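# Remove elastic band from tea caddies, lay it flat

## Task

Get the elastic band off the tea caddies and set it down flat on the table, far enough from the caddies that it touches none of them and with no part of the band lying across another part. Every caddy must stay upright and close to its starting spot. At the end all grippers must have released and the arms must be withdrawn, and the band must stay in that state with no robot supporting it.

## Robot and tools

ROBOTS. There are four identical i2rt Big YAM arms named arm1, arm2, arm3 and arm4. Each has six rotary joints, a two-finger gripper and a wrist camera (arm1_cam_wrist to arm4_cam_wrist). Two fixed room cameras, cam_high and cam_low, also give views. The arms stand on the table top at roughly these scene-frame spots (metres), with the heading their foot faces given in degrees counter-clockwise from +x: arm1 (+0.32, +0.46, +0.72) heading -125; arm2 (-0.32, +0.46, +0.72) heading -55; arm3 (-0.32, -0.46, +0.72) heading +55; arm4 (+0.32, -0.46, +0.72) heading +125. So arm1 and arm2 sit on the +y side, arm3 and arm4 on the -y side, all angled toward the middle. The hand reaches up to about 1.0 m from the joint1 axis.

FRAME. The scene frame has its origin on the floor with +z up, distances in metres. The hand point is halfway between the fingertips; the hand z axis runs along the fingers and its y axis is the opening direction. No tool accepts a Cartesian pose: every motion is commanded as joint angles.

execute_actions. Argument "actions" is a list holding either one action or nothing. An action is an object whose keys are arm names; each arm key holds {"joints": {...}} with any of joint1_rad, joint2_rad, joint3_rad, joint4_rad, joint5_rad, joint6_rad (radians) and gripper_m (metres). Each arm gets its own separate set of named values, and every value is an absolute target, not an offset from the current angle. Ranges and the tolerance counted as arrived: joint1_rad -2.879..2.879 (±0.045), rotates the arm about its foot, positive is counter-clockwise seen from above, 0 points the arm along its foot heading. joint2_rad 0..3.141 (±0.14), shoulder; 0 leaves the upper arm pointing back near horizontal, larger values raise it and then carry it forward. joint3_rad 0..3.019 (±0.09), elbow; 0 is fully folded, larger opens it. joint4_rad -1.692..1.57 (±0.055), hand pitch, positive tilts the fingers up. joint5_rad -1.57..1.57 (±0.03), sideways hand swing, positive toward the arm's right. joint6_rad -2.094..2.094 (±0.035), hand roll, positive clockwise viewed from behind the hand. gripper_m 0..0.093 (±0.003), the gap between fingertips; grip force tops out near 50-62 N per pad. All arms in an action start at once and may finish at different times; an action runs at most 15 s. Joints and arms you omit keep their previous targets and may still be straining toward them. An unknown key or out-of-range number rejects the whole call and nothing moves. Optional "cameras": a list of camera names or "all"; omitted/null/["all"] gives every camera, [] gives none, an unknown name rejects the call.

RESULTS. Each call returns every arm's state (joint_positions, joint torques in arm-joint order, which carry per-unit offset, scale and noise and are nonzero even unloaded) plus images; the "pictures" line lists the cameras in image order. joint_status tells how each commanded motion ended: reached, "off_target" (stopped short and may still push), "contact_stop" or "time_out" (the joint then holds where it stopped, though a timed-out joint may keep a nearby target and keep pushing), "not_followed" (a self/inter-arm collision check blocked the arm's joints, often with a "cause:" line; the gripper part still runs and the blocked targets may be retried on later actions). on_its_own lists what the arm is doing without being commanded this call; "held at" is the held target, not the actual angle. To relieve a pushing joint, command it to its reported position. Tiny target changes may produce no motion. MOTOR HOT appears from 85 °C; at 100 °C an OVER-TEMPERATURE FAULT drops that arm and its gripper, and unreached keys show "limit_stop_at_motor_heat" (resend them afterwards). A reported stop cancels the rest of that reply's execute_actions, wait and finished_scene calls.

wait: {"seconds": 0 to 10}; commands nothing and returns the same state and images as an empty action.

zoom_image: {"camera": name, "region": [x0, y0, x1, y1]} in pixels of that camera's latest full image, origin top-left, at most 504 by 504 pixels.

finished_scene: {"scene": the current scene number}; irreversible, reports success, and the next task arrives in its result. Call it only once the band lies settled and the arms have let go and moved away.

CAUTIONS. Arms do not stop on contact and can press hard, which also overheats motors, including during thinking time while they hold the last command. A hard squeeze between two arms fails the run; the collision check ignores fingers, gripper housings and wrist cameras and may react late, and no state line reports arm-to-arm contact. Because joints move at unequal speeds, paths between postures can sweep wide, so move through safe intermediate postures. Do not topple caddies or knock anything off the work area, and avoid dropping or flinging the band or slamming arms down. Shorter robot motion time is better.

Each tool is called after "Emit:" as a command line: name --argument value for each argument, lists and objects as JSON in quotes; but a table of rows of numbers goes row by row, as --pt "numbers of a row", without its own name.

## Session

Emit:
execute_actions --actions '[]'

Scene clock: 0.00 s.
Joint torques (N m, as the arm reports them, + toward a larger angle): no reading
Motor temperatures (°C, as the motors report them): arm1=[23 24 25 23 23 23] | arm2=[21 23 25 25 22 25] | arm3=[22 23 24 25 24 22] | arm4=[23 23 24 24 21 25]
arm1.joint_positions: joint1_rad=-0.004 joint2_rad=+0.433 joint3_rad=+1.471 joint4_rad=-1.541 joint5_rad=-0.011 joint6_rad=-0.002 gripper_m=+0.095
arm1.joint_status: not commanded
arm1.hand: x=+0.2580 y=+0.3609 z=+1.2994 quat_wxyz=(-0.249, -0.753, -0.418, +0.443) (m; scene frame)
arm2.joint_positions: joint1_rad=+0.017 joint2_rad=+0.451 joint3_rad=+1.478 joint4_rad=-1.537 joint5_rad=-0.012 joint6_rad=-0.013 gripper_m=+0.094
arm2.joint_status: not commanded
arm2.hand: x=-0.2479 y=+0.3675 z=+1.3127 quat_wxyz=(-0.460, -0.368, -0.777, +0.220) (m; scene frame)
arm3.joint_positions: joint1_rad=+0.006 joint2_rad=+0.426 joint3_rad=+1.469 joint4_rad=-1.520 joint5_rad=+0.003 joint6_rad=+0.004 gripper_m=+0.094
arm3.joint_status: not commanded
arm3.hand: x=-0.2502 y=-0.3676 z=+1.3352 quat_wxyz=(-0.464, +0.383, -0.763, -0.235) (m; scene frame)
arm4.joint_positions: joint1_rad=+0.016 joint2_rad=+0.447 joint3_rad=+1.467 joint4_rad=-1.545 joint5_rad=+0.011 joint6_rad=+0.000 gripper_m=+0.095
arm4.joint_status: not commanded
arm4.hand: x=+0.2539 y=-0.3636 z=+1.3268 quat_wxyz=(-0.237, +0.766, -0.400, -0.444) (m; scene frame)
pictures: arm1_cam_wrist, arm2_cam_wrist, arm3_cam_wrist, arm4_cam_wrist, cam_high, cam_low
Images, in order (width x height): arm1_cam_wrist 672x504, arm2_cam_wrist 672x504, arm3_cam_wrist 672x504, arm4_cam_wrist 672x504, cam_high 672x504, cam_low 672x504.

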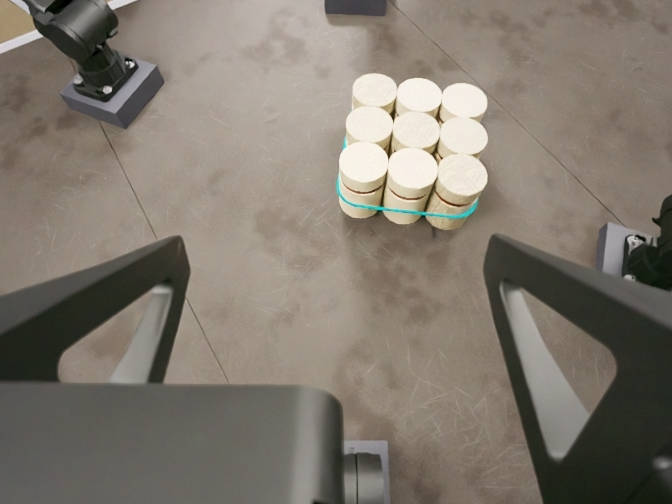

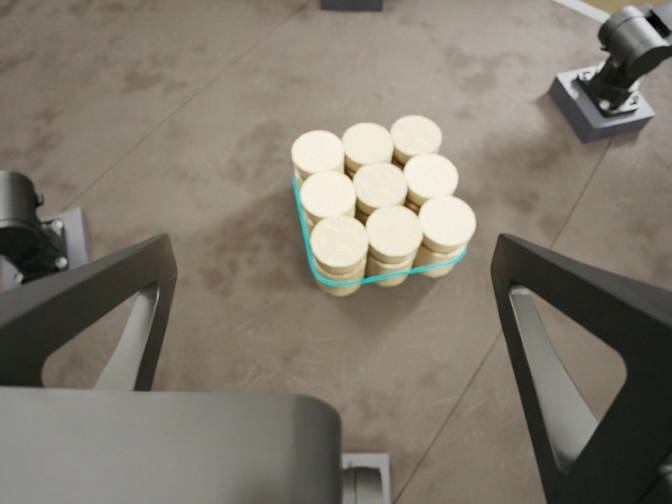

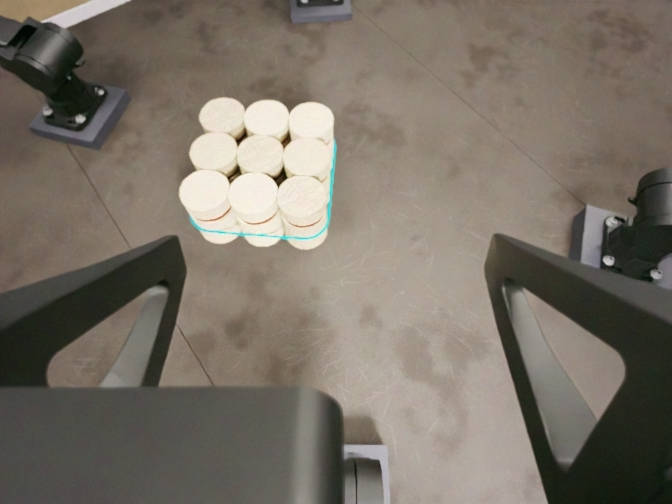

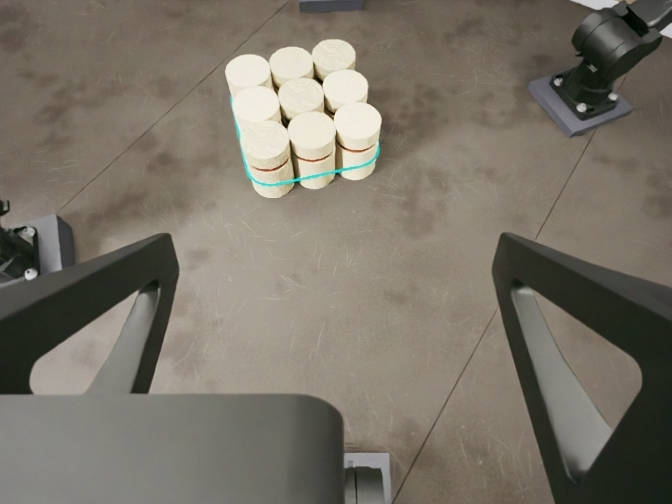

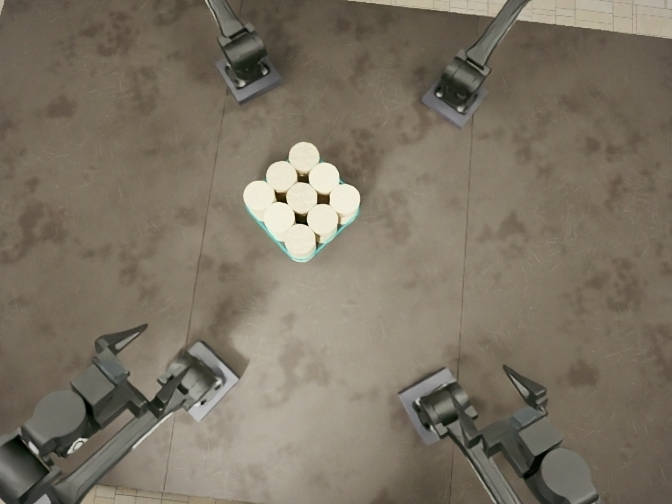

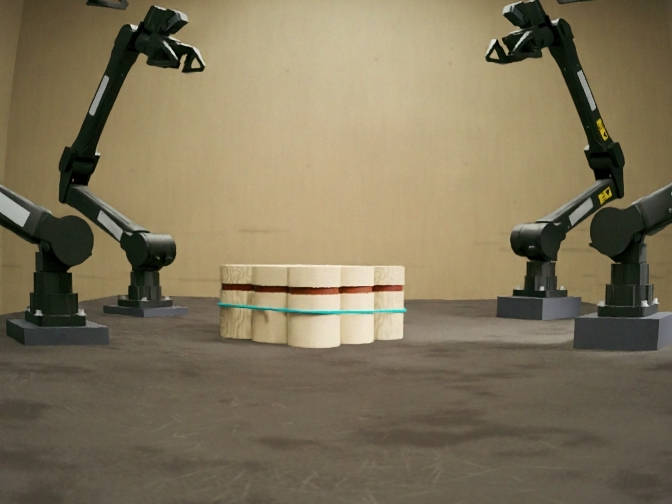

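Emit:
execute_actions --actions '[{"arm1":{"joints":{"joint2_rad":1.4,"joint3_rad":1.4,"joint4_rad":-1.57}},"arm2":{"joints":{"joint2_rad":1.2,"joint3_rad":1.2,"joint4_rad":-1.57}},"arm3":{"joints":{"joint2_rad":1.3,"joint3_rad":1.1,"joint4_rad":-1.37}},"arm4":{"joints":{"joint2_rad":1.5,"joint3_rad":1.3,"joint4_rad":-1.37}}}]'

Scene clock: 33.57 s.
Joint torques (N m, as the arm reports them, + toward a larger angle): arm1=[ 1.03 -9.28  8.34  0.04  0.11  0.04] | arm2=[-0.62 -6.12  8.06 -0.21 -0.04 -0.02] | arm3=[ 0.84 -7.33 10.08  0.24  0.08  0.19] | arm4=[  0.97 -15.49  10.18   0.49   0.06   0.1 ]
Motor temperatures (°C, as the motors report them): arm1=[23 25 27 23 23 23] | arm2=[21 23 27 25 22 25] | arm3=[22 23 26 25 24 22] | arm4=[23 24 27 24 21 25]
arm1.joint_positions: joint1_rad=-0.004 joint2_rad=+1.404 joint3_rad=+1.395 joint4_rad=-1.557 joint5_rad=-0.011 joint6_rad=-0.002 gripper_m=+0.095
arm1.joint_status: all done
arm1.hand: x=+0.1019 y=+0.1137 z=+1.0034 quat_wxyz=(-0.006, -0.876, -0.483, -0.002) (m; scene frame)
arm2.joint_positions: joint1_rad=+0.017 joint2_rad=+1.197 joint3_rad=+1.189 joint4_rad=-1.556 joint5_rad=-0.012 joint6_rad=-0.013 gripper_m=+0.094
arm2.joint_status: all done
arm2.hand: x=-0.1166 y=+0.2029 z=+1.0103 quat_wxyz=(-0.011, -0.430, -0.903, -0.003) (m; scene frame)
arm3.joint_positions: joint1_rad=+0.006 joint2_rad=+1.285 joint3_rad=+1.087 joint4_rad=-1.375 joint5_rad=+0.003 joint6_rad=+0.004 gripper_m=+0.094
arm3.joint_status: all done
arm3.hand: x=-0.1093 y=-0.1755 z=+0.9612 quat_wxyz=(+0.000, +0.450, -0.893, +0.002) (m; scene frame)
arm4.joint_positions: joint1_rad=+0.016 joint2_rad=+1.512 joint3_rad=+1.290 joint4_rad=-1.374 joint5_rad=+0.011 joint6_rad=+0.000 gripper_m=+0.095
arm4.joint_status: all done
arm4.hand: x=+0.0733 y=-0.1054 z=+0.9550 quat_wxyz=(-0.002, +0.887, -0.461, +0.010) (m; scene frame)
pictures: arm1_cam_wrist, arm2_cam_wrist, arm3_cam_wrist, arm4_cam_wrist, cam_high, cam_low
Images, in order (width x height): arm1_cam_wrist 672x504, arm2_cam_wrist 672x504, arm3_cam_wrist 672x504, arm4_cam_wrist 672x504, cam_high 672x504, cam_low 672x504.

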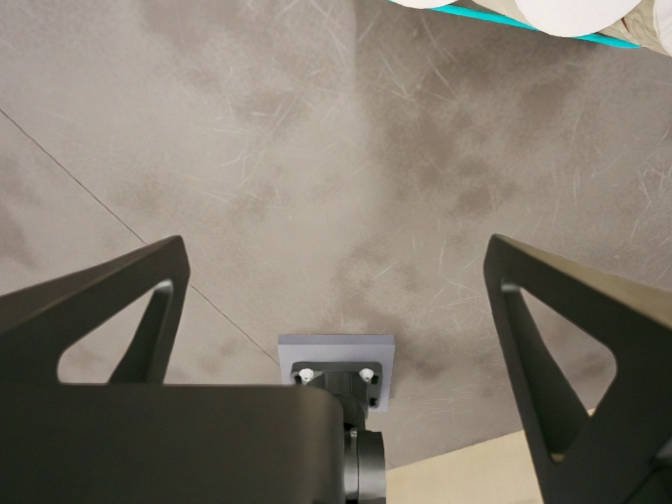

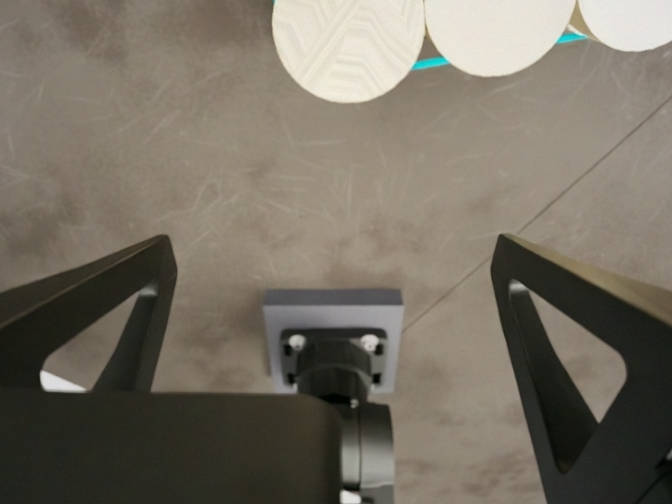

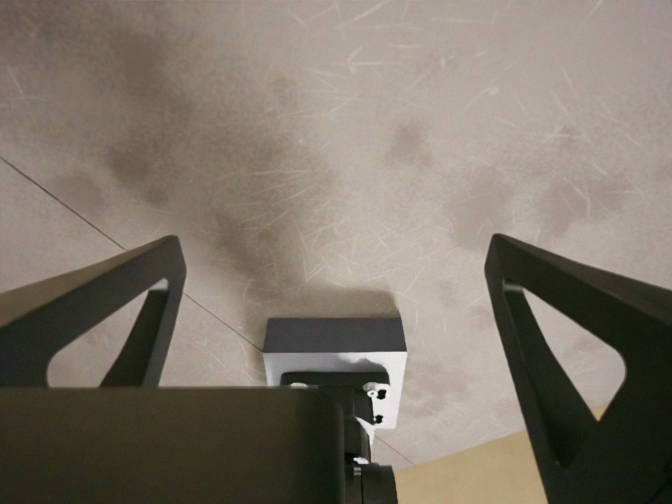

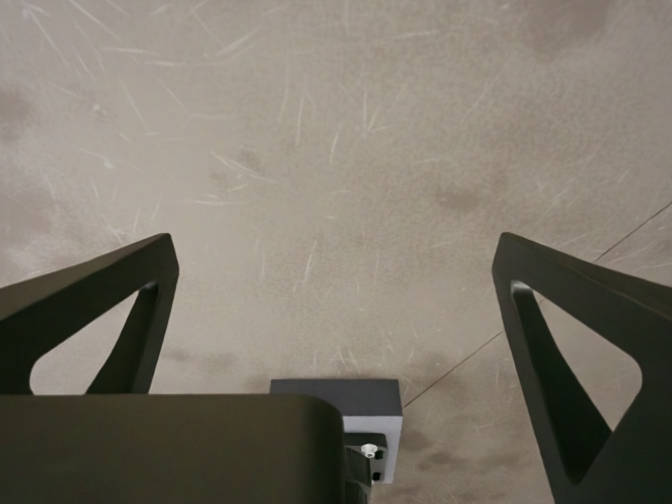

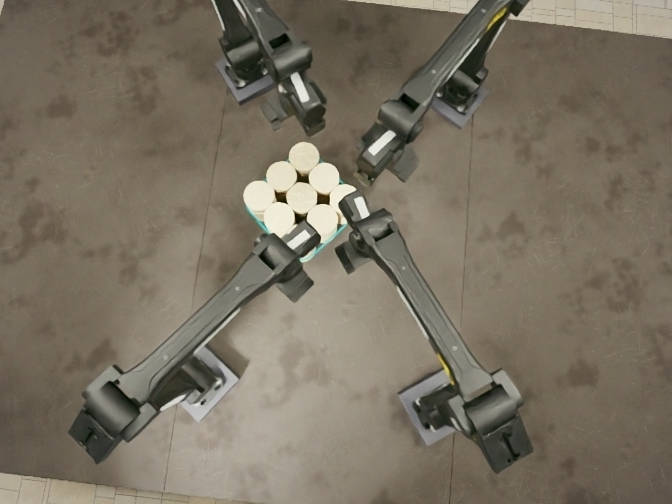

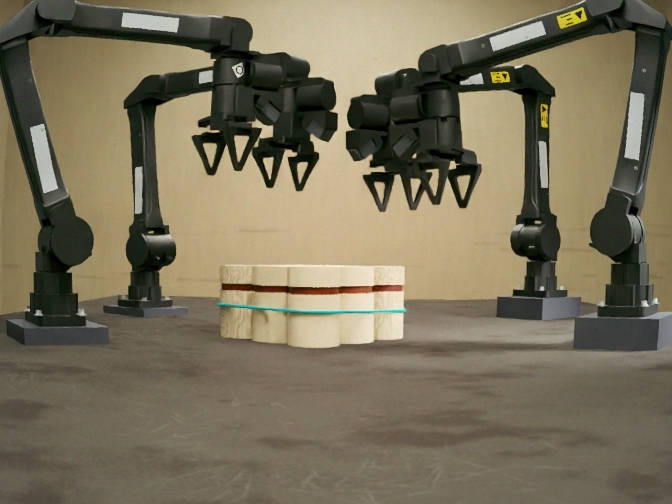

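Emit:
execute_actions --actions '[{"arm1":{"joints":{"joint1_rad":-0.204,"joint2_rad":1.42,"joint3_rad":1.0,"joint4_rad":-0.87,"joint6_rad":-1.6,"gripper_m":0.04}},"arm2":{"joints":{"joint1_rad":-0.18,"joint2_rad":0.987,"joint3_rad":0.706,"joint4_rad":-1.019,"joint6_rad":-1.93,"gripper_m":0.04}},"arm3":{"joints":{"joint1_rad":0.426,"joint2_rad":1.458,"joint3_rad":1.01,"joint4_rad":-0.852,"joint6_rad":-1.05,"gripper_m":0.04}},"arm4":{"joints":{"joint1_rad":0.134,"joint2_rad":1.672,"joint3_rad":1.223,"joint4_rad":-0.851,"joint6_rad":-1.68,"gripper_m":0.04}}}]'

Scene clock: 145.57 s.
Joint torques (N m, as the arm reports them, + toward a larger angle): arm1=[ 1.45 -8.45  7.56  1.39  0.   -0.07] | arm2=[-1.14 -2.94  7.53  1.11 -0.11 -0.2 ] | arm3=[  0.52 -11.38   8.85   0.9    0.     0.06] | arm4=[  1.73 -16.11   8.93   1.26   0.02   0.02]
Motor temperatures (°C, as the motors report them): arm1=[23 26 31 23 23 23] | arm2=[21 23 30 25 22 25] | arm3=[22 23 28 25 24 22] | arm4=[23 25 29 24 21 25]
arm1.joint_positions: joint1_rad=-0.211 joint2_rad=+1.417 joint3_rad=+1.000 joint4_rad=-0.888 joint5_rad=-0.010 joint6_rad=-1.586 gripper_m=+0.040
arm1.joint_status: all done
arm1.hand: x=+0.0107 y=+0.1402 z=+0.8604 quat_wxyz=(+0.045, -0.365, -0.922, +0.124) (m; scene frame)
arm2.joint_positions: joint1_rad=-0.177 joint2_rad=+0.986 joint3_rad=+0.701 joint4_rad=-1.037 joint5_rad=-0.012 joint6_rad=-1.916 gripper_m=+0.040
arm2.joint_status: all done
arm2.hand: x=-0.1848 y=+0.1978 z=+0.8885 quat_wxyz=(-0.017, +0.395, -0.910, +0.127) (m; scene frame)
arm3.joint_positions: joint1_rad=+0.430 joint2_rad=+1.471 joint3_rad=+1.005 joint4_rad=-0.866 joint5_rad=+0.003 joint6_rad=-1.036 gripper_m=+0.040
arm3.joint_status: all done
arm3.hand: x=-0.2245 y=-0.0192 z=+0.8731 quat_wxyz=(-0.118, +0.925, -0.362, -0.018) (m; scene frame)
arm4.joint_positions: joint1_rad=+0.124 joint2_rad=+1.661 joint3_rad=+1.223 joint4_rad=-0.862 joint5_rad=+0.009 joint6_rad=-1.666 gripper_m=+0.040
arm4.joint_status: all done
arm4.hand: x=-0.0311 y=-0.0573 z=+0.8758 quat_wxyz=(-0.135, +0.909, +0.392, -0.037) (m; scene frame)
pictures: arm1_cam_wrist, arm2_cam_wrist, arm3_cam_wrist, arm4_cam_wrist, cam_high, cam_low
joint command not followed: on one or more control steps a check withheld the commanded joint targets of the arm4 arm, and it was not sent them on those steps.
cause: the commanded joint targets would bring a part of the robot too close to another arm (this arm's wrist (the part past joint 4) and the other arm's wrist (the part past joint 4)); next, command targets that bring no part of the robot closer to that arm.
Images, in order (width x height): arm1_cam_wrist 672x504, arm2_cam_wrist 672x504, arm3_cam_wrist 672x504, arm4_cam_wrist 672x504, cam_high 672x504, cam_low 672x504.

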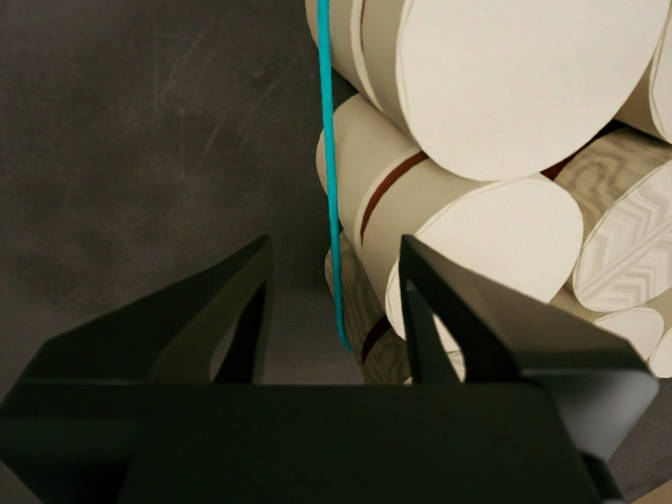

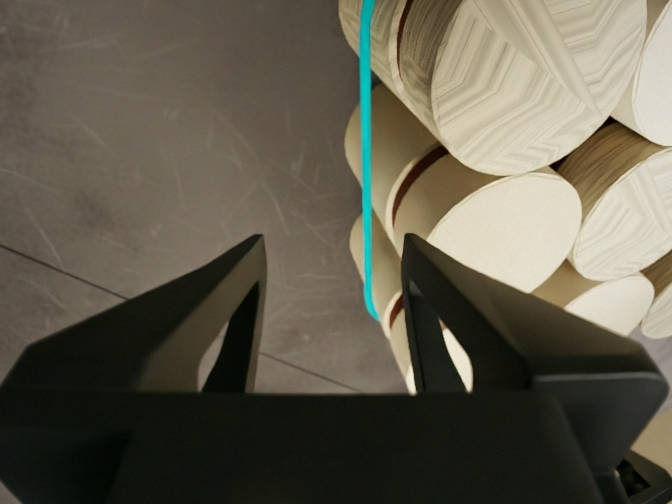

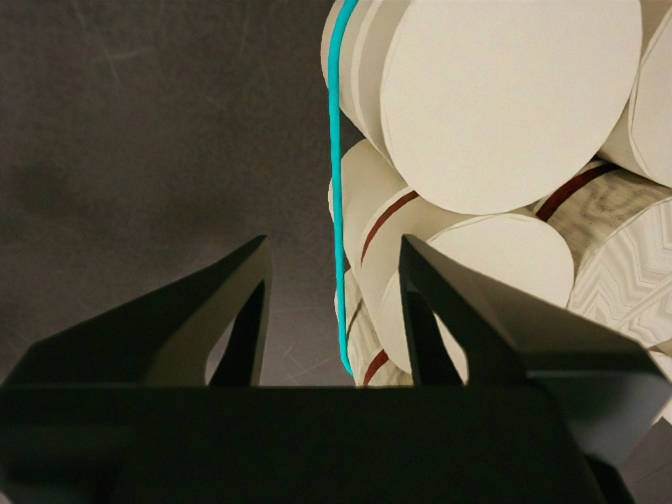

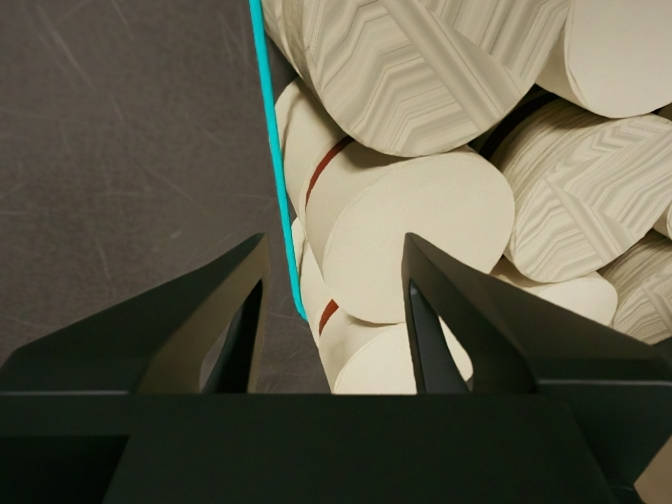

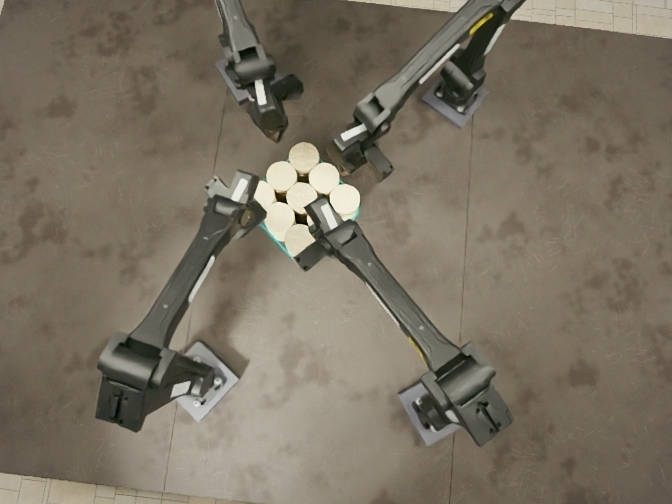

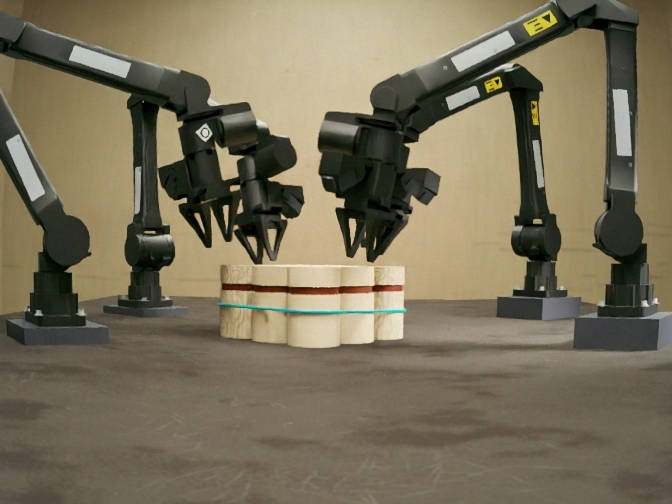

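Emit:
execute_actions --actions '[{"arm1":{"joints":{"joint1_rad":-0.16,"joint2_rad":1.49,"joint3_rad":0.891,"joint4_rad":-0.696,"joint6_rad":-1.56}},"arm2":{"joints":{"joint1_rad":-0.172,"joint2_rad":1.208,"joint3_rad":0.563,"joint4_rad":-0.645}},"arm3":{"joints":{"joint1_rad":0.397,"joint2_rad":1.535,"joint3_rad":0.85,"joint4_rad":-0.6,"joint6_rad":-1.09}},"arm4":{"joints":{"joint2_rad":1.71,"joint3_rad":1.055,"joint4_rad":-0.643}}}]'

Scene clock: 178.67 s.
Joint torques (N m, as the arm reports them, + toward a larger angle): arm1=[ 1.46 -9.05  7.08  1.35  0.    0.2 ] | arm2=[-0.93 -5.96  6.75  1.36 -0.11 -0.13] | arm3=[-0.21 -9.9   8.11  0.92  0.02  0.  ] | arm4=[  1.64 -11.45   5.73   1.02  -0.03   0.05]
Motor temperatures (°C, as the motors report them): arm1=[23 26 31 23 23 23] | arm2=[21 23 30 25 22 25] | arm3=[22 24 28 25 24 22] | arm4=[23 25 29 24 21 25]
arm1.joint_positions: joint1_rad=-0.167 joint2_rad=+1.494 joint3_rad=+0.886 joint4_rad=-0.714 joint5_rad=-0.010 joint6_rad=-1.574 gripper_m=+0.040
arm1.joint_status: all done
arm1.hand: x=+0.0318 y=+0.1342 z=+0.7946 quat_wxyz=(+0.039, -0.351, -0.928, +0.118) (m; scene frame)
arm2.joint_positions: joint1_rad=-0.177 joint2_rad=+1.216 joint3_rad=+0.552 joint4_rad=-0.669 joint5_rad=-0.012 joint6_rad=-1.918 gripper_m=+0.040
arm2.joint_status: all done
arm2.hand: x=-0.1765 y=+0.1828 z=+0.7854 quat_wxyz=(-0.016, +0.396, -0.910, +0.122) (m; scene frame)
arm3.joint_positions: joint1_rad=+0.408 joint2_rad=+1.531 joint3_rad=+0.841 joint4_rad=-0.614 joint5_rad=+0.003 joint6_rad=-1.076 gripper_m=+0.040
arm3.joint_status: all done
arm3.hand: x=-0.2191 y=-0.0379 z=+0.8007 quat_wxyz=(-0.133, +0.926, -0.353, -0.016) (m; scene frame)
arm4.joint_positions: joint1_rad=+0.126 joint2_rad=+1.654 joint3_rad=+1.085 joint4_rad=-0.645 joint5_rad=+0.011 joint6_rad=-1.670 gripper_m=+0.040
arm4.joint_status: all done
arm4.hand: x=-0.0273 y=-0.0624 z=+0.8393 quat_wxyz=(-0.175, +0.902, +0.392, -0.049) (m; scene frame)
pictures: arm1_cam_wrist, arm2_cam_wrist, arm3_cam_wrist, arm4_cam_wrist, cam_high, cam_low
Images, in order (width x height): arm1_cam_wrist 672x504, arm2_cam_wrist 672x504, arm3_cam_wrist 672x504, arm4_cam_wrist 672x504, cam_high 672x504, cam_low 672x504.

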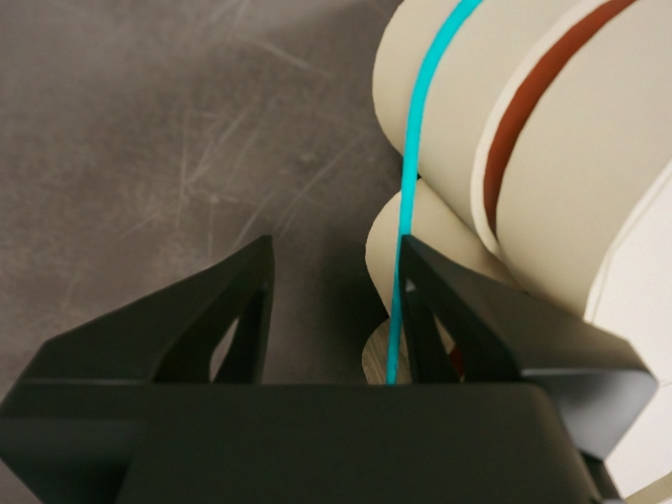

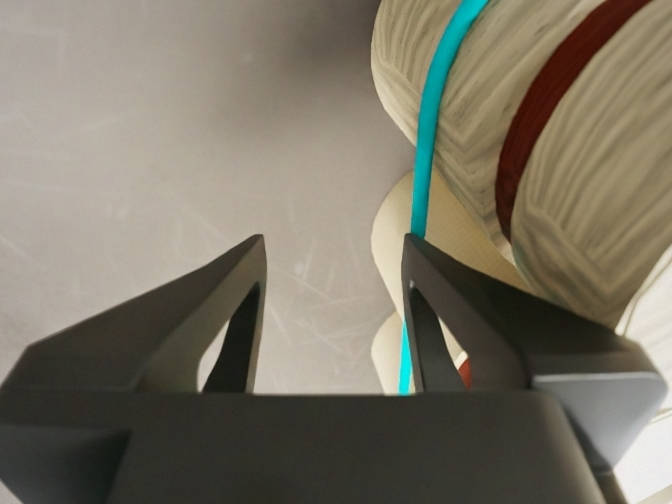

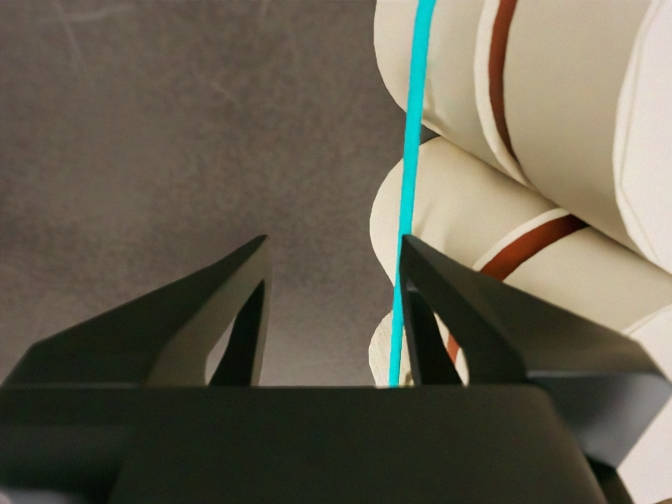

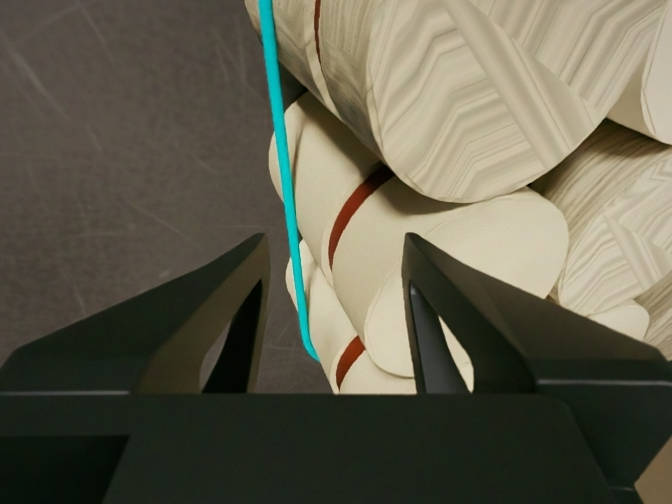

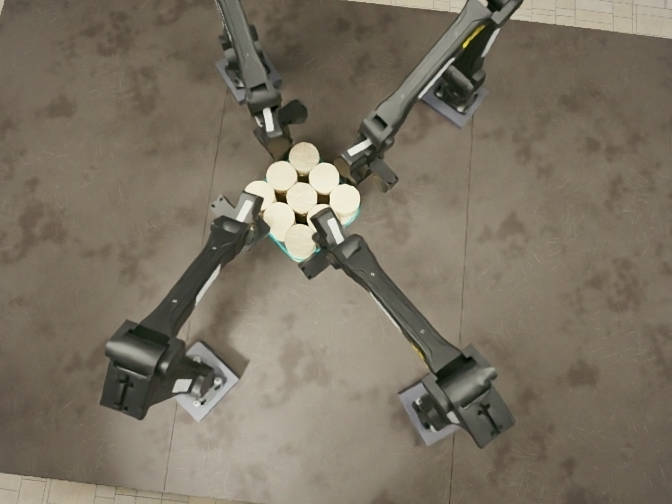

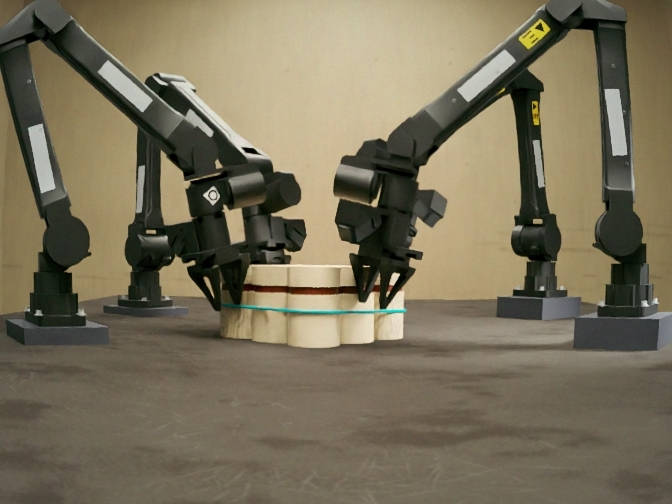

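Emit:
execute_actions --actions '[{"arm1":{"joints":{"joint1_rad":-0.152,"joint2_rad":1.558,"joint3_rad":0.928,"joint4_rad":-0.655}},"arm2":{"joints":{"joint1_rad":-0.139,"joint2_rad":1.27,"joint3_rad":0.605,"joint4_rad":-0.63}},"arm3":{"joints":{"joint2_rad":1.614,"joint3_rad":0.887,"joint4_rad":-0.558}},"arm4":{"joints":{"joint2_rad":1.58,"joint3_rad":1.09,"joint4_rad":-0.72}}}]' --cameras '["arm1_cam_wrist","arm2_cam_wrist","arm3_cam_wrist","arm4_cam_wrist"]'

Emit:
execute_actions --actions '[{"arm4":{"joints":{"joint2_rad":1.6,"joint3_rad":1.0,"joint4_rad":-0.72}}}]' --cameras '["arm4_cam_wrist","cam_low"]'

Scene clock: 206.37 s.
Joint torques (N m, as the arm reports them, + toward a larger angle): arm1=[ 1.63 -6.57  9.42  1.62 -0.01  0.17] | arm2=[ 0.28 -4.6   9.1   1.48 -0.16 -0.12] | arm3=[-0.19 -9.86 10.66  1.16  0.01  0.06] | arm4=[  1.62 -15.93   9.45   0.61  -0.03   0.05]
Motor temperatures (°C, as the motors report them): arm1=[23 26 31 23 23 23] | arm2=[21 23 30 25 22 25] | arm3=[22 24 28 25 24 22] | arm4=[23 25 28 24 21 25]
arm1.joint_positions: joint1_rad=-0.161 joint2_rad=+1.520 joint3_rad=+0.890 joint4_rad=-0.680 joint5_rad=-0.010 joint6_rad=-1.570 gripper_m=+0.040
arm1.joint_status: all done
arm1.hand: x=+0.0287 y=+0.1271 z=+0.7867 quat_wxyz=(+0.040, -0.350, -0.928, +0.123) (m; scene frame)
arm2.joint_positions: joint1_rad=-0.160 joint2_rad=+1.261 joint3_rad=+0.557 joint4_rad=-0.657 joint5_rad=-0.011 joint6_rad=-1.922 gripper_m=+0.040
arm2.joint_status: all done
arm2.hand: x=-0.1712 y=+0.1843 z=+0.7750 quat_wxyz=(-0.016, +0.407, -0.907, +0.109) (m; scene frame)
arm3.joint_positions: joint1_rad=+0.408 joint2_rad=+1.599 joint3_rad=+0.841 joint4_rad=-0.580 joint5_rad=+0.003 joint6_rad=-1.076 gripper_m=+0.040
arm3.joint_status: all done
arm3.hand: x=-0.2191 y=-0.0377 z=+0.7744 quat_wxyz=(-0.115, +0.928, -0.353, -0.014) (m; scene frame)
arm4.joint_positions: joint1_rad=+0.126 joint2_rad=+1.585 joint3_rad=+1.085 joint4_rad=-0.714 joint5_rad=+0.011 joint6_rad=-1.670 gripper_m=+0.040
arm4.joint_status: all done
arm4.hand: x=-0.0189 y=-0.0721 z=+0.8678 quat_wxyz=(-0.175, +0.902, +0.392, -0.049) (m; scene frame)
pictures: arm1_cam_wrist, arm2_cam_wrist, arm3_cam_wrist, arm4_cam_wrist
Images, in order (width x height): arm1_cam_wrist 672x504, arm2_cam_wrist 672x504, arm3_cam_wrist 672x504, arm4_cam_wrist 672x504.

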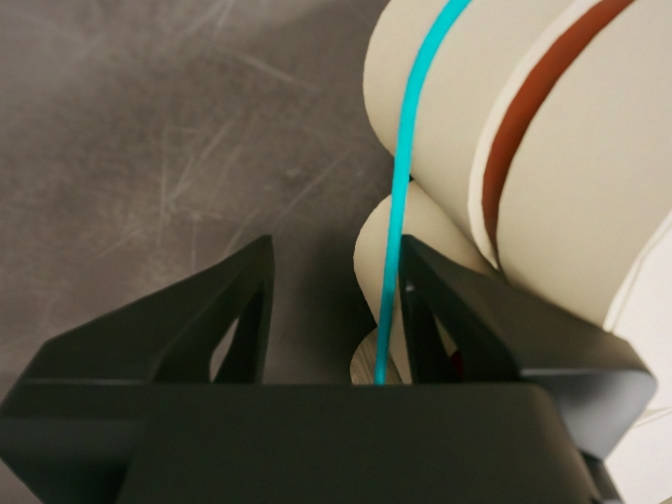

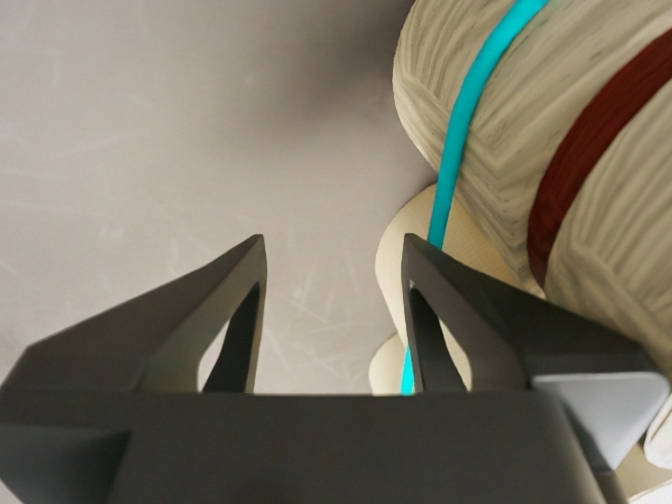

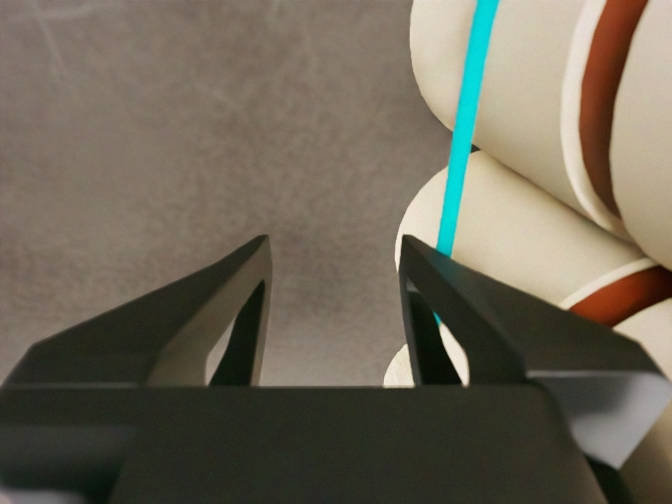

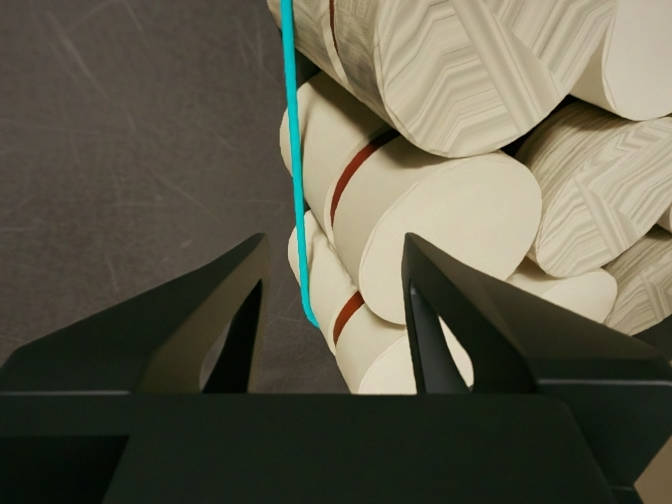

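Scene clock: 207.13 s.
Joint torques (N m, as the arm reports them, + toward a larger angle): arm1=[ 1.59 -6.54  9.42  1.6  -0.01  0.17] | arm2=[ 0.52 -4.48  9.17  1.43 -0.15 -0.09] | arm3=[-0.18 -9.64 10.64  1.16  0.01  0.06] | arm4=[  1.63 -14.79   8.78   0.65  -0.03   0.04]
Motor temperatures (°C, as the motors report them): arm1=[23 26 31 23 23 23] | arm2=[21 23 30 25 22 25] | arm3=[22 24 28 25 24 22] | arm4=[23 25 28 24 21 25]
arm1.joint_positions: joint1_rad=-0.161 joint2_rad=+1.520 joint3_rad=+0.890 joint4_rad=-0.680 joint5_rad=-0.010 joint6_rad=-1.570 gripper_m=+0.040
arm1.joint_status: not commanded
arm1.hand: x=+0.0287 y=+0.1271 z=+0.7867 quat_wxyz=(+0.040, -0.350, -0.928, +0.123) (m; scene frame)
arm2.joint_positions: joint1_rad=-0.160 joint2_rad=+1.261 joint3_rad=+0.557 joint4_rad=-0.657 joint5_rad=-0.011 joint6_rad=-1.922 gripper_m=+0.040
arm2.joint_status: not commanded
arm2.hand: x=-0.1712 y=+0.1843 z=+0.7750 quat_wxyz=(-0.016, +0.407, -0.907, +0.109) (m; scene frame)
arm3.joint_positions: joint1_rad=+0.408 joint2_rad=+1.599 joint3_rad=+0.841 joint4_rad=-0.580 joint5_rad=+0.003 joint6_rad=-1.076 gripper_m=+0.040
arm3.joint_status: not commanded
arm3.hand: x=-0.2191 y=-0.0377 z=+0.7744 quat_wxyz=(-0.115, +0.928, -0.353, -0.014) (m; scene frame)
arm4.joint_positions: joint1_rad=+0.126 joint2_rad=+1.601 joint3_rad=+0.992 joint4_rad=-0.718 joint5_rad=+0.011 joint6_rad=-1.670 gripper_m=+0.040
arm4.joint_status: all done
arm4.hand: x=+0.0089 y=-0.1034 z=+0.8226 quat_wxyz=(-0.122, +0.910, +0.396, -0.032) (m; scene frame)
pictures: arm4_cam_wrist, cam_low
Images, in order (width x height): arm4_cam_wrist 672x504, cam_low 672x504.

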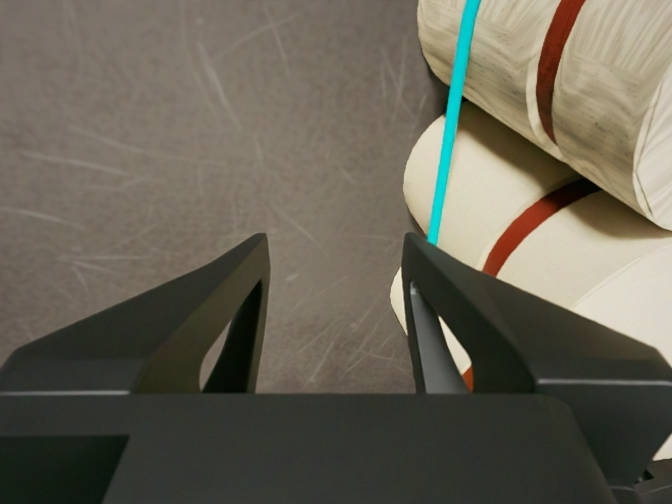

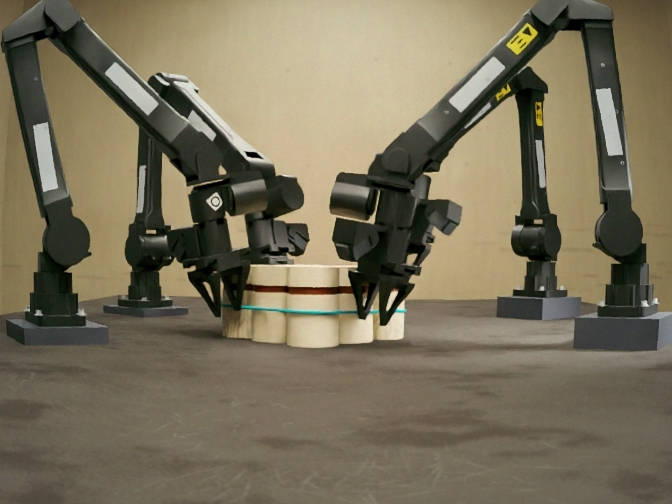

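Emit:
execute_actions --actions '[{"arm1":{"joints":{"joint2_rad":1.305,"joint3_rad":0.89,"joint4_rad":-0.92,"gripper_m":0.03}},"arm2":{"joints":{"joint1_rad":-0.2,"joint2_rad":0.967,"joint3_rad":0.6,"joint4_rad":-1.0,"gripper_m":0.03}},"arm3":{"joints":{"joint2_rad":1.41,"joint3_rad":0.88,"joint4_rad":-0.83,"gripper_m":0.03}},"arm4":{"joints":{"joint2_rad":1.5,"joint4_rad":-0.75,"gripper_m":0.03}}}]' --cameras '[]'

Emit:
execute_actions --actions '[{"arm1":{"joints":{"joint2_rad":1.29,"joint4_rad":-0.61}},"arm2":{"joints":{"joint1_rad":-0.255,"joint3_rad":0.66,"joint4_rad":-0.75,"joint5_rad":-0.15,"joint6_rad":-1.96}},"arm3":{"joints":{"joint1_rad":0.52,"joint3_rad":0.93,"joint4_rad":-0.62,"joint5_rad":0.22,"joint6_rad":-1.01}},"arm4":{"joints":{"joint4_rad":-0.52}}}]'

Scene clock: 254.47 s.
Joint torques (N m, as the arm reports them, + toward a larger angle): arm1=[ 1.72 -6.17  7.63  0.36 -0.01  0.17] | arm2=[-1.79 -1.71  9.91 -0.03 -0.14 -0.1 ] | arm3=[-0.17 -8.38 11.09  0.18  0.01  0.05] | arm4=[  1.59 -13.     9.55   0.62  -0.03   0.05]
Motor temperatures (°C, as the motors report them): arm1=[23 26 34 23 23 23] | arm2=[21 23 32 25 22 25] | arm3=[22 24 30 25 24 22] | arm4=[23 25 30 24 21 25]
arm1.joint_positions: joint1_rad=-0.161 joint2_rad=+1.294 joint3_rad=+0.890 joint4_rad=-0.904 joint5_rad=-0.010 joint6_rad=-1.570 gripper_m=+0.030
arm1.joint_status: all done
arm1.hand: x=+0.0575 y=+0.1600 z=+0.8631 quat_wxyz=(+0.040, -0.350, -0.928, +0.124) (m; scene frame)
arm2.joint_positions: joint1_rad=-0.187 joint2_rad=+0.962 joint3_rad=+0.559 joint4_rad=-0.985 joint5_rad=-0.011 joint6_rad=-1.922 gripper_m=+0.030
arm2.joint_status: all done
arm2.hand: x=-0.2047 y=+0.2313 z=+0.8387 quat_wxyz=(-0.014, +0.395, -0.914, +0.095) (m; scene frame)
arm3.joint_positions: joint1_rad=+0.408 joint2_rad=+1.403 joint3_rad=+0.841 joint4_rad=-0.821 joint5_rad=+0.003 joint6_rad=-1.076 gripper_m=+0.030
arm3.joint_status: all done
arm3.hand: x=-0.2282 y=-0.0763 z=+0.8395 quat_wxyz=(-0.093, +0.931, -0.354, -0.011) (m; scene frame)
arm4.joint_positions: joint1_rad=+0.126 joint2_rad=+1.493 joint3_rad=+0.992 joint4_rad=-0.745 joint5_rad=+0.011 joint6_rad=-1.670 gripper_m=+0.030
arm4.joint_status: all done
arm4.hand: x=+0.0091 y=-0.1039 z=+0.8695 quat_wxyz=(-0.160, +0.904, +0.393, -0.045) (m; scene frame)
pictures: none
No camera images: the call's "cameras" was empty. Leave "cameras" out to get every camera's image.

Scene clock: 255.50 s.
Joint torques (N m, as the arm reports them, + toward a larger angle): arm1=[ 1.6  -7.51  7.99  1.85  0.    0.2 ] | arm2=[-1.41 -2.7  10.15  1.64 -0.29 -0.14] | arm3=[ 0.9  -9.21 12.4   1.21  0.27  0.38] | arm4=[  1.66 -13.46   9.91   1.83  -0.02   0.07]
Motor temperatures (°C, as the motors report them): arm1=[23 26 34 23 23 23] | arm2=[21 23 32 25 22 25] | arm3=[22 24 30 25 24 22] | arm4=[23 25 30 24 21 25]
arm1.joint_positions: joint1_rad=-0.161 joint2_rad=+1.294 joint3_rad=+0.890 joint4_rad=-0.630 joint5_rad=-0.010 joint6_rad=-1.570 gripper_m=+0.030
arm1.joint_status: all done
arm1.hand: x=+0.0165 y=+0.1134 z=+0.8891 quat_wxyz=(+0.088, -0.340, -0.903, +0.249) (m; scene frame)
arm2.joint_positions: joint1_rad=-0.243 joint2_rad=+0.962 joint3_rad=+0.621 joint4_rad=-0.770 joint5_rad=-0.146 joint6_rad=-1.945 gripper_m=+0.030
arm2.joint_status: all done
arm2.hand: x=-0.1683 y=+0.1682 z=+0.8843 quat_wxyz=(-0.078, +0.385, -0.891, +0.230) (m; scene frame)
arm3.joint_positions: joint1_rad=+0.520 joint2_rad=+1.403 joint3_rad=+0.884 joint4_rad=-0.636 joint5_rad=+0.216 joint6_rad=-1.024 gripper_m=+0.030
arm3.joint_status: all done
arm3.hand: x=-0.2280 y=-0.0128 z=+0.8741 quat_wxyz=(-0.223, +0.912, -0.340, +0.060) (m; scene frame)
arm4.joint_positions: joint1_rad=+0.126 joint2_rad=+1.493 joint3_rad=+0.992 joint4_rad=-0.533 joint5_rad=+0.011 joint6_rad=-1.670 gripper_m=+0.030
arm4.joint_status: all done
arm4.hand: x=-0.0219 y=-0.0687 z=+0.8916 quat_wxyz=(-0.259, +0.883, +0.384, -0.076) (m; scene frame)
pictures: arm1_cam_wrist, arm2_cam_wrist, arm3_cam_wrist, arm4_cam_wrist, cam_high, cam_low
Images, in order (width x height): arm1_cam_wrist 672x504, arm2_cam_wrist 672x504, arm3_cam_wrist 672x504, arm4_cam_wrist 672x504, cam_high 672x504, cam_low 672x504.

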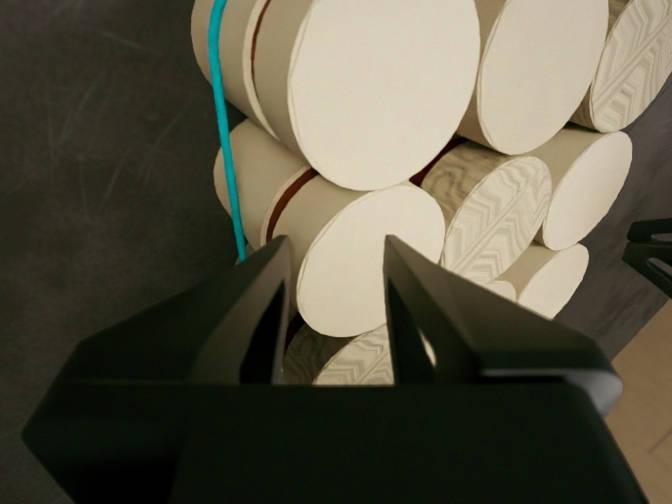

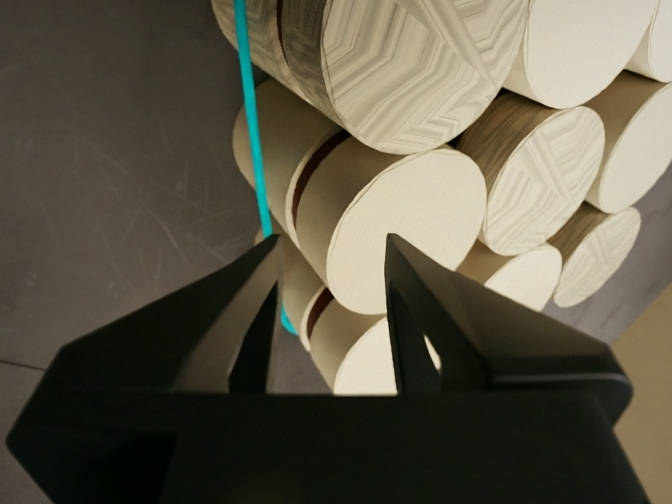

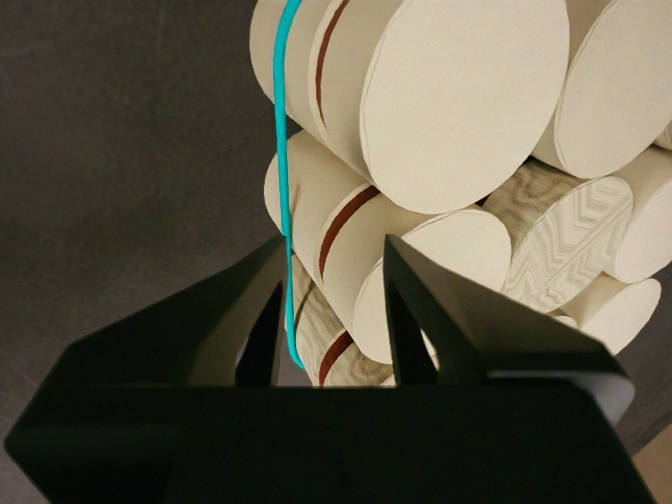

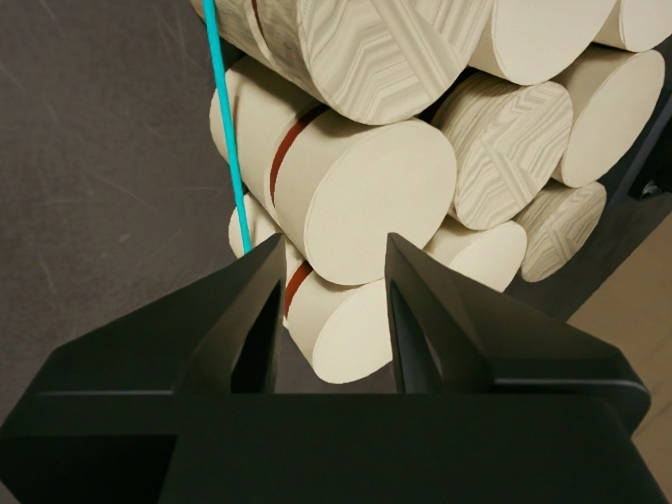

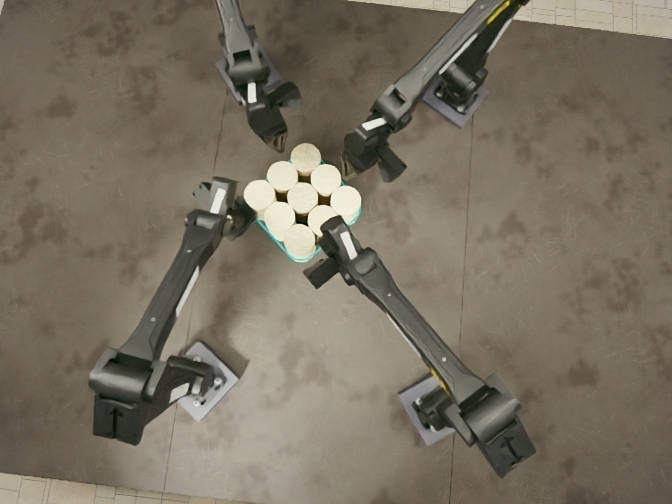

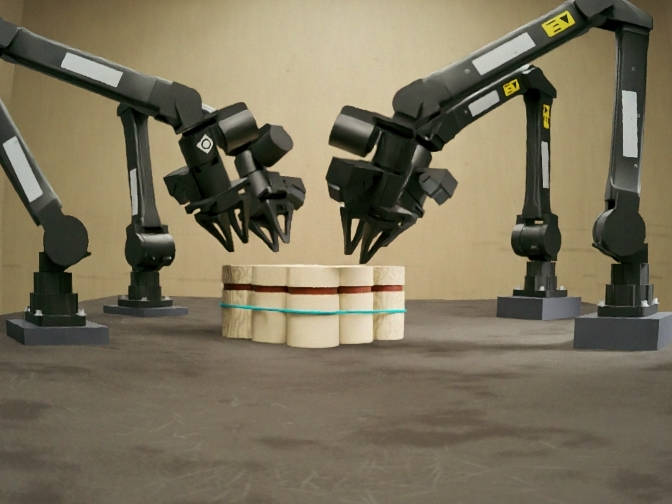

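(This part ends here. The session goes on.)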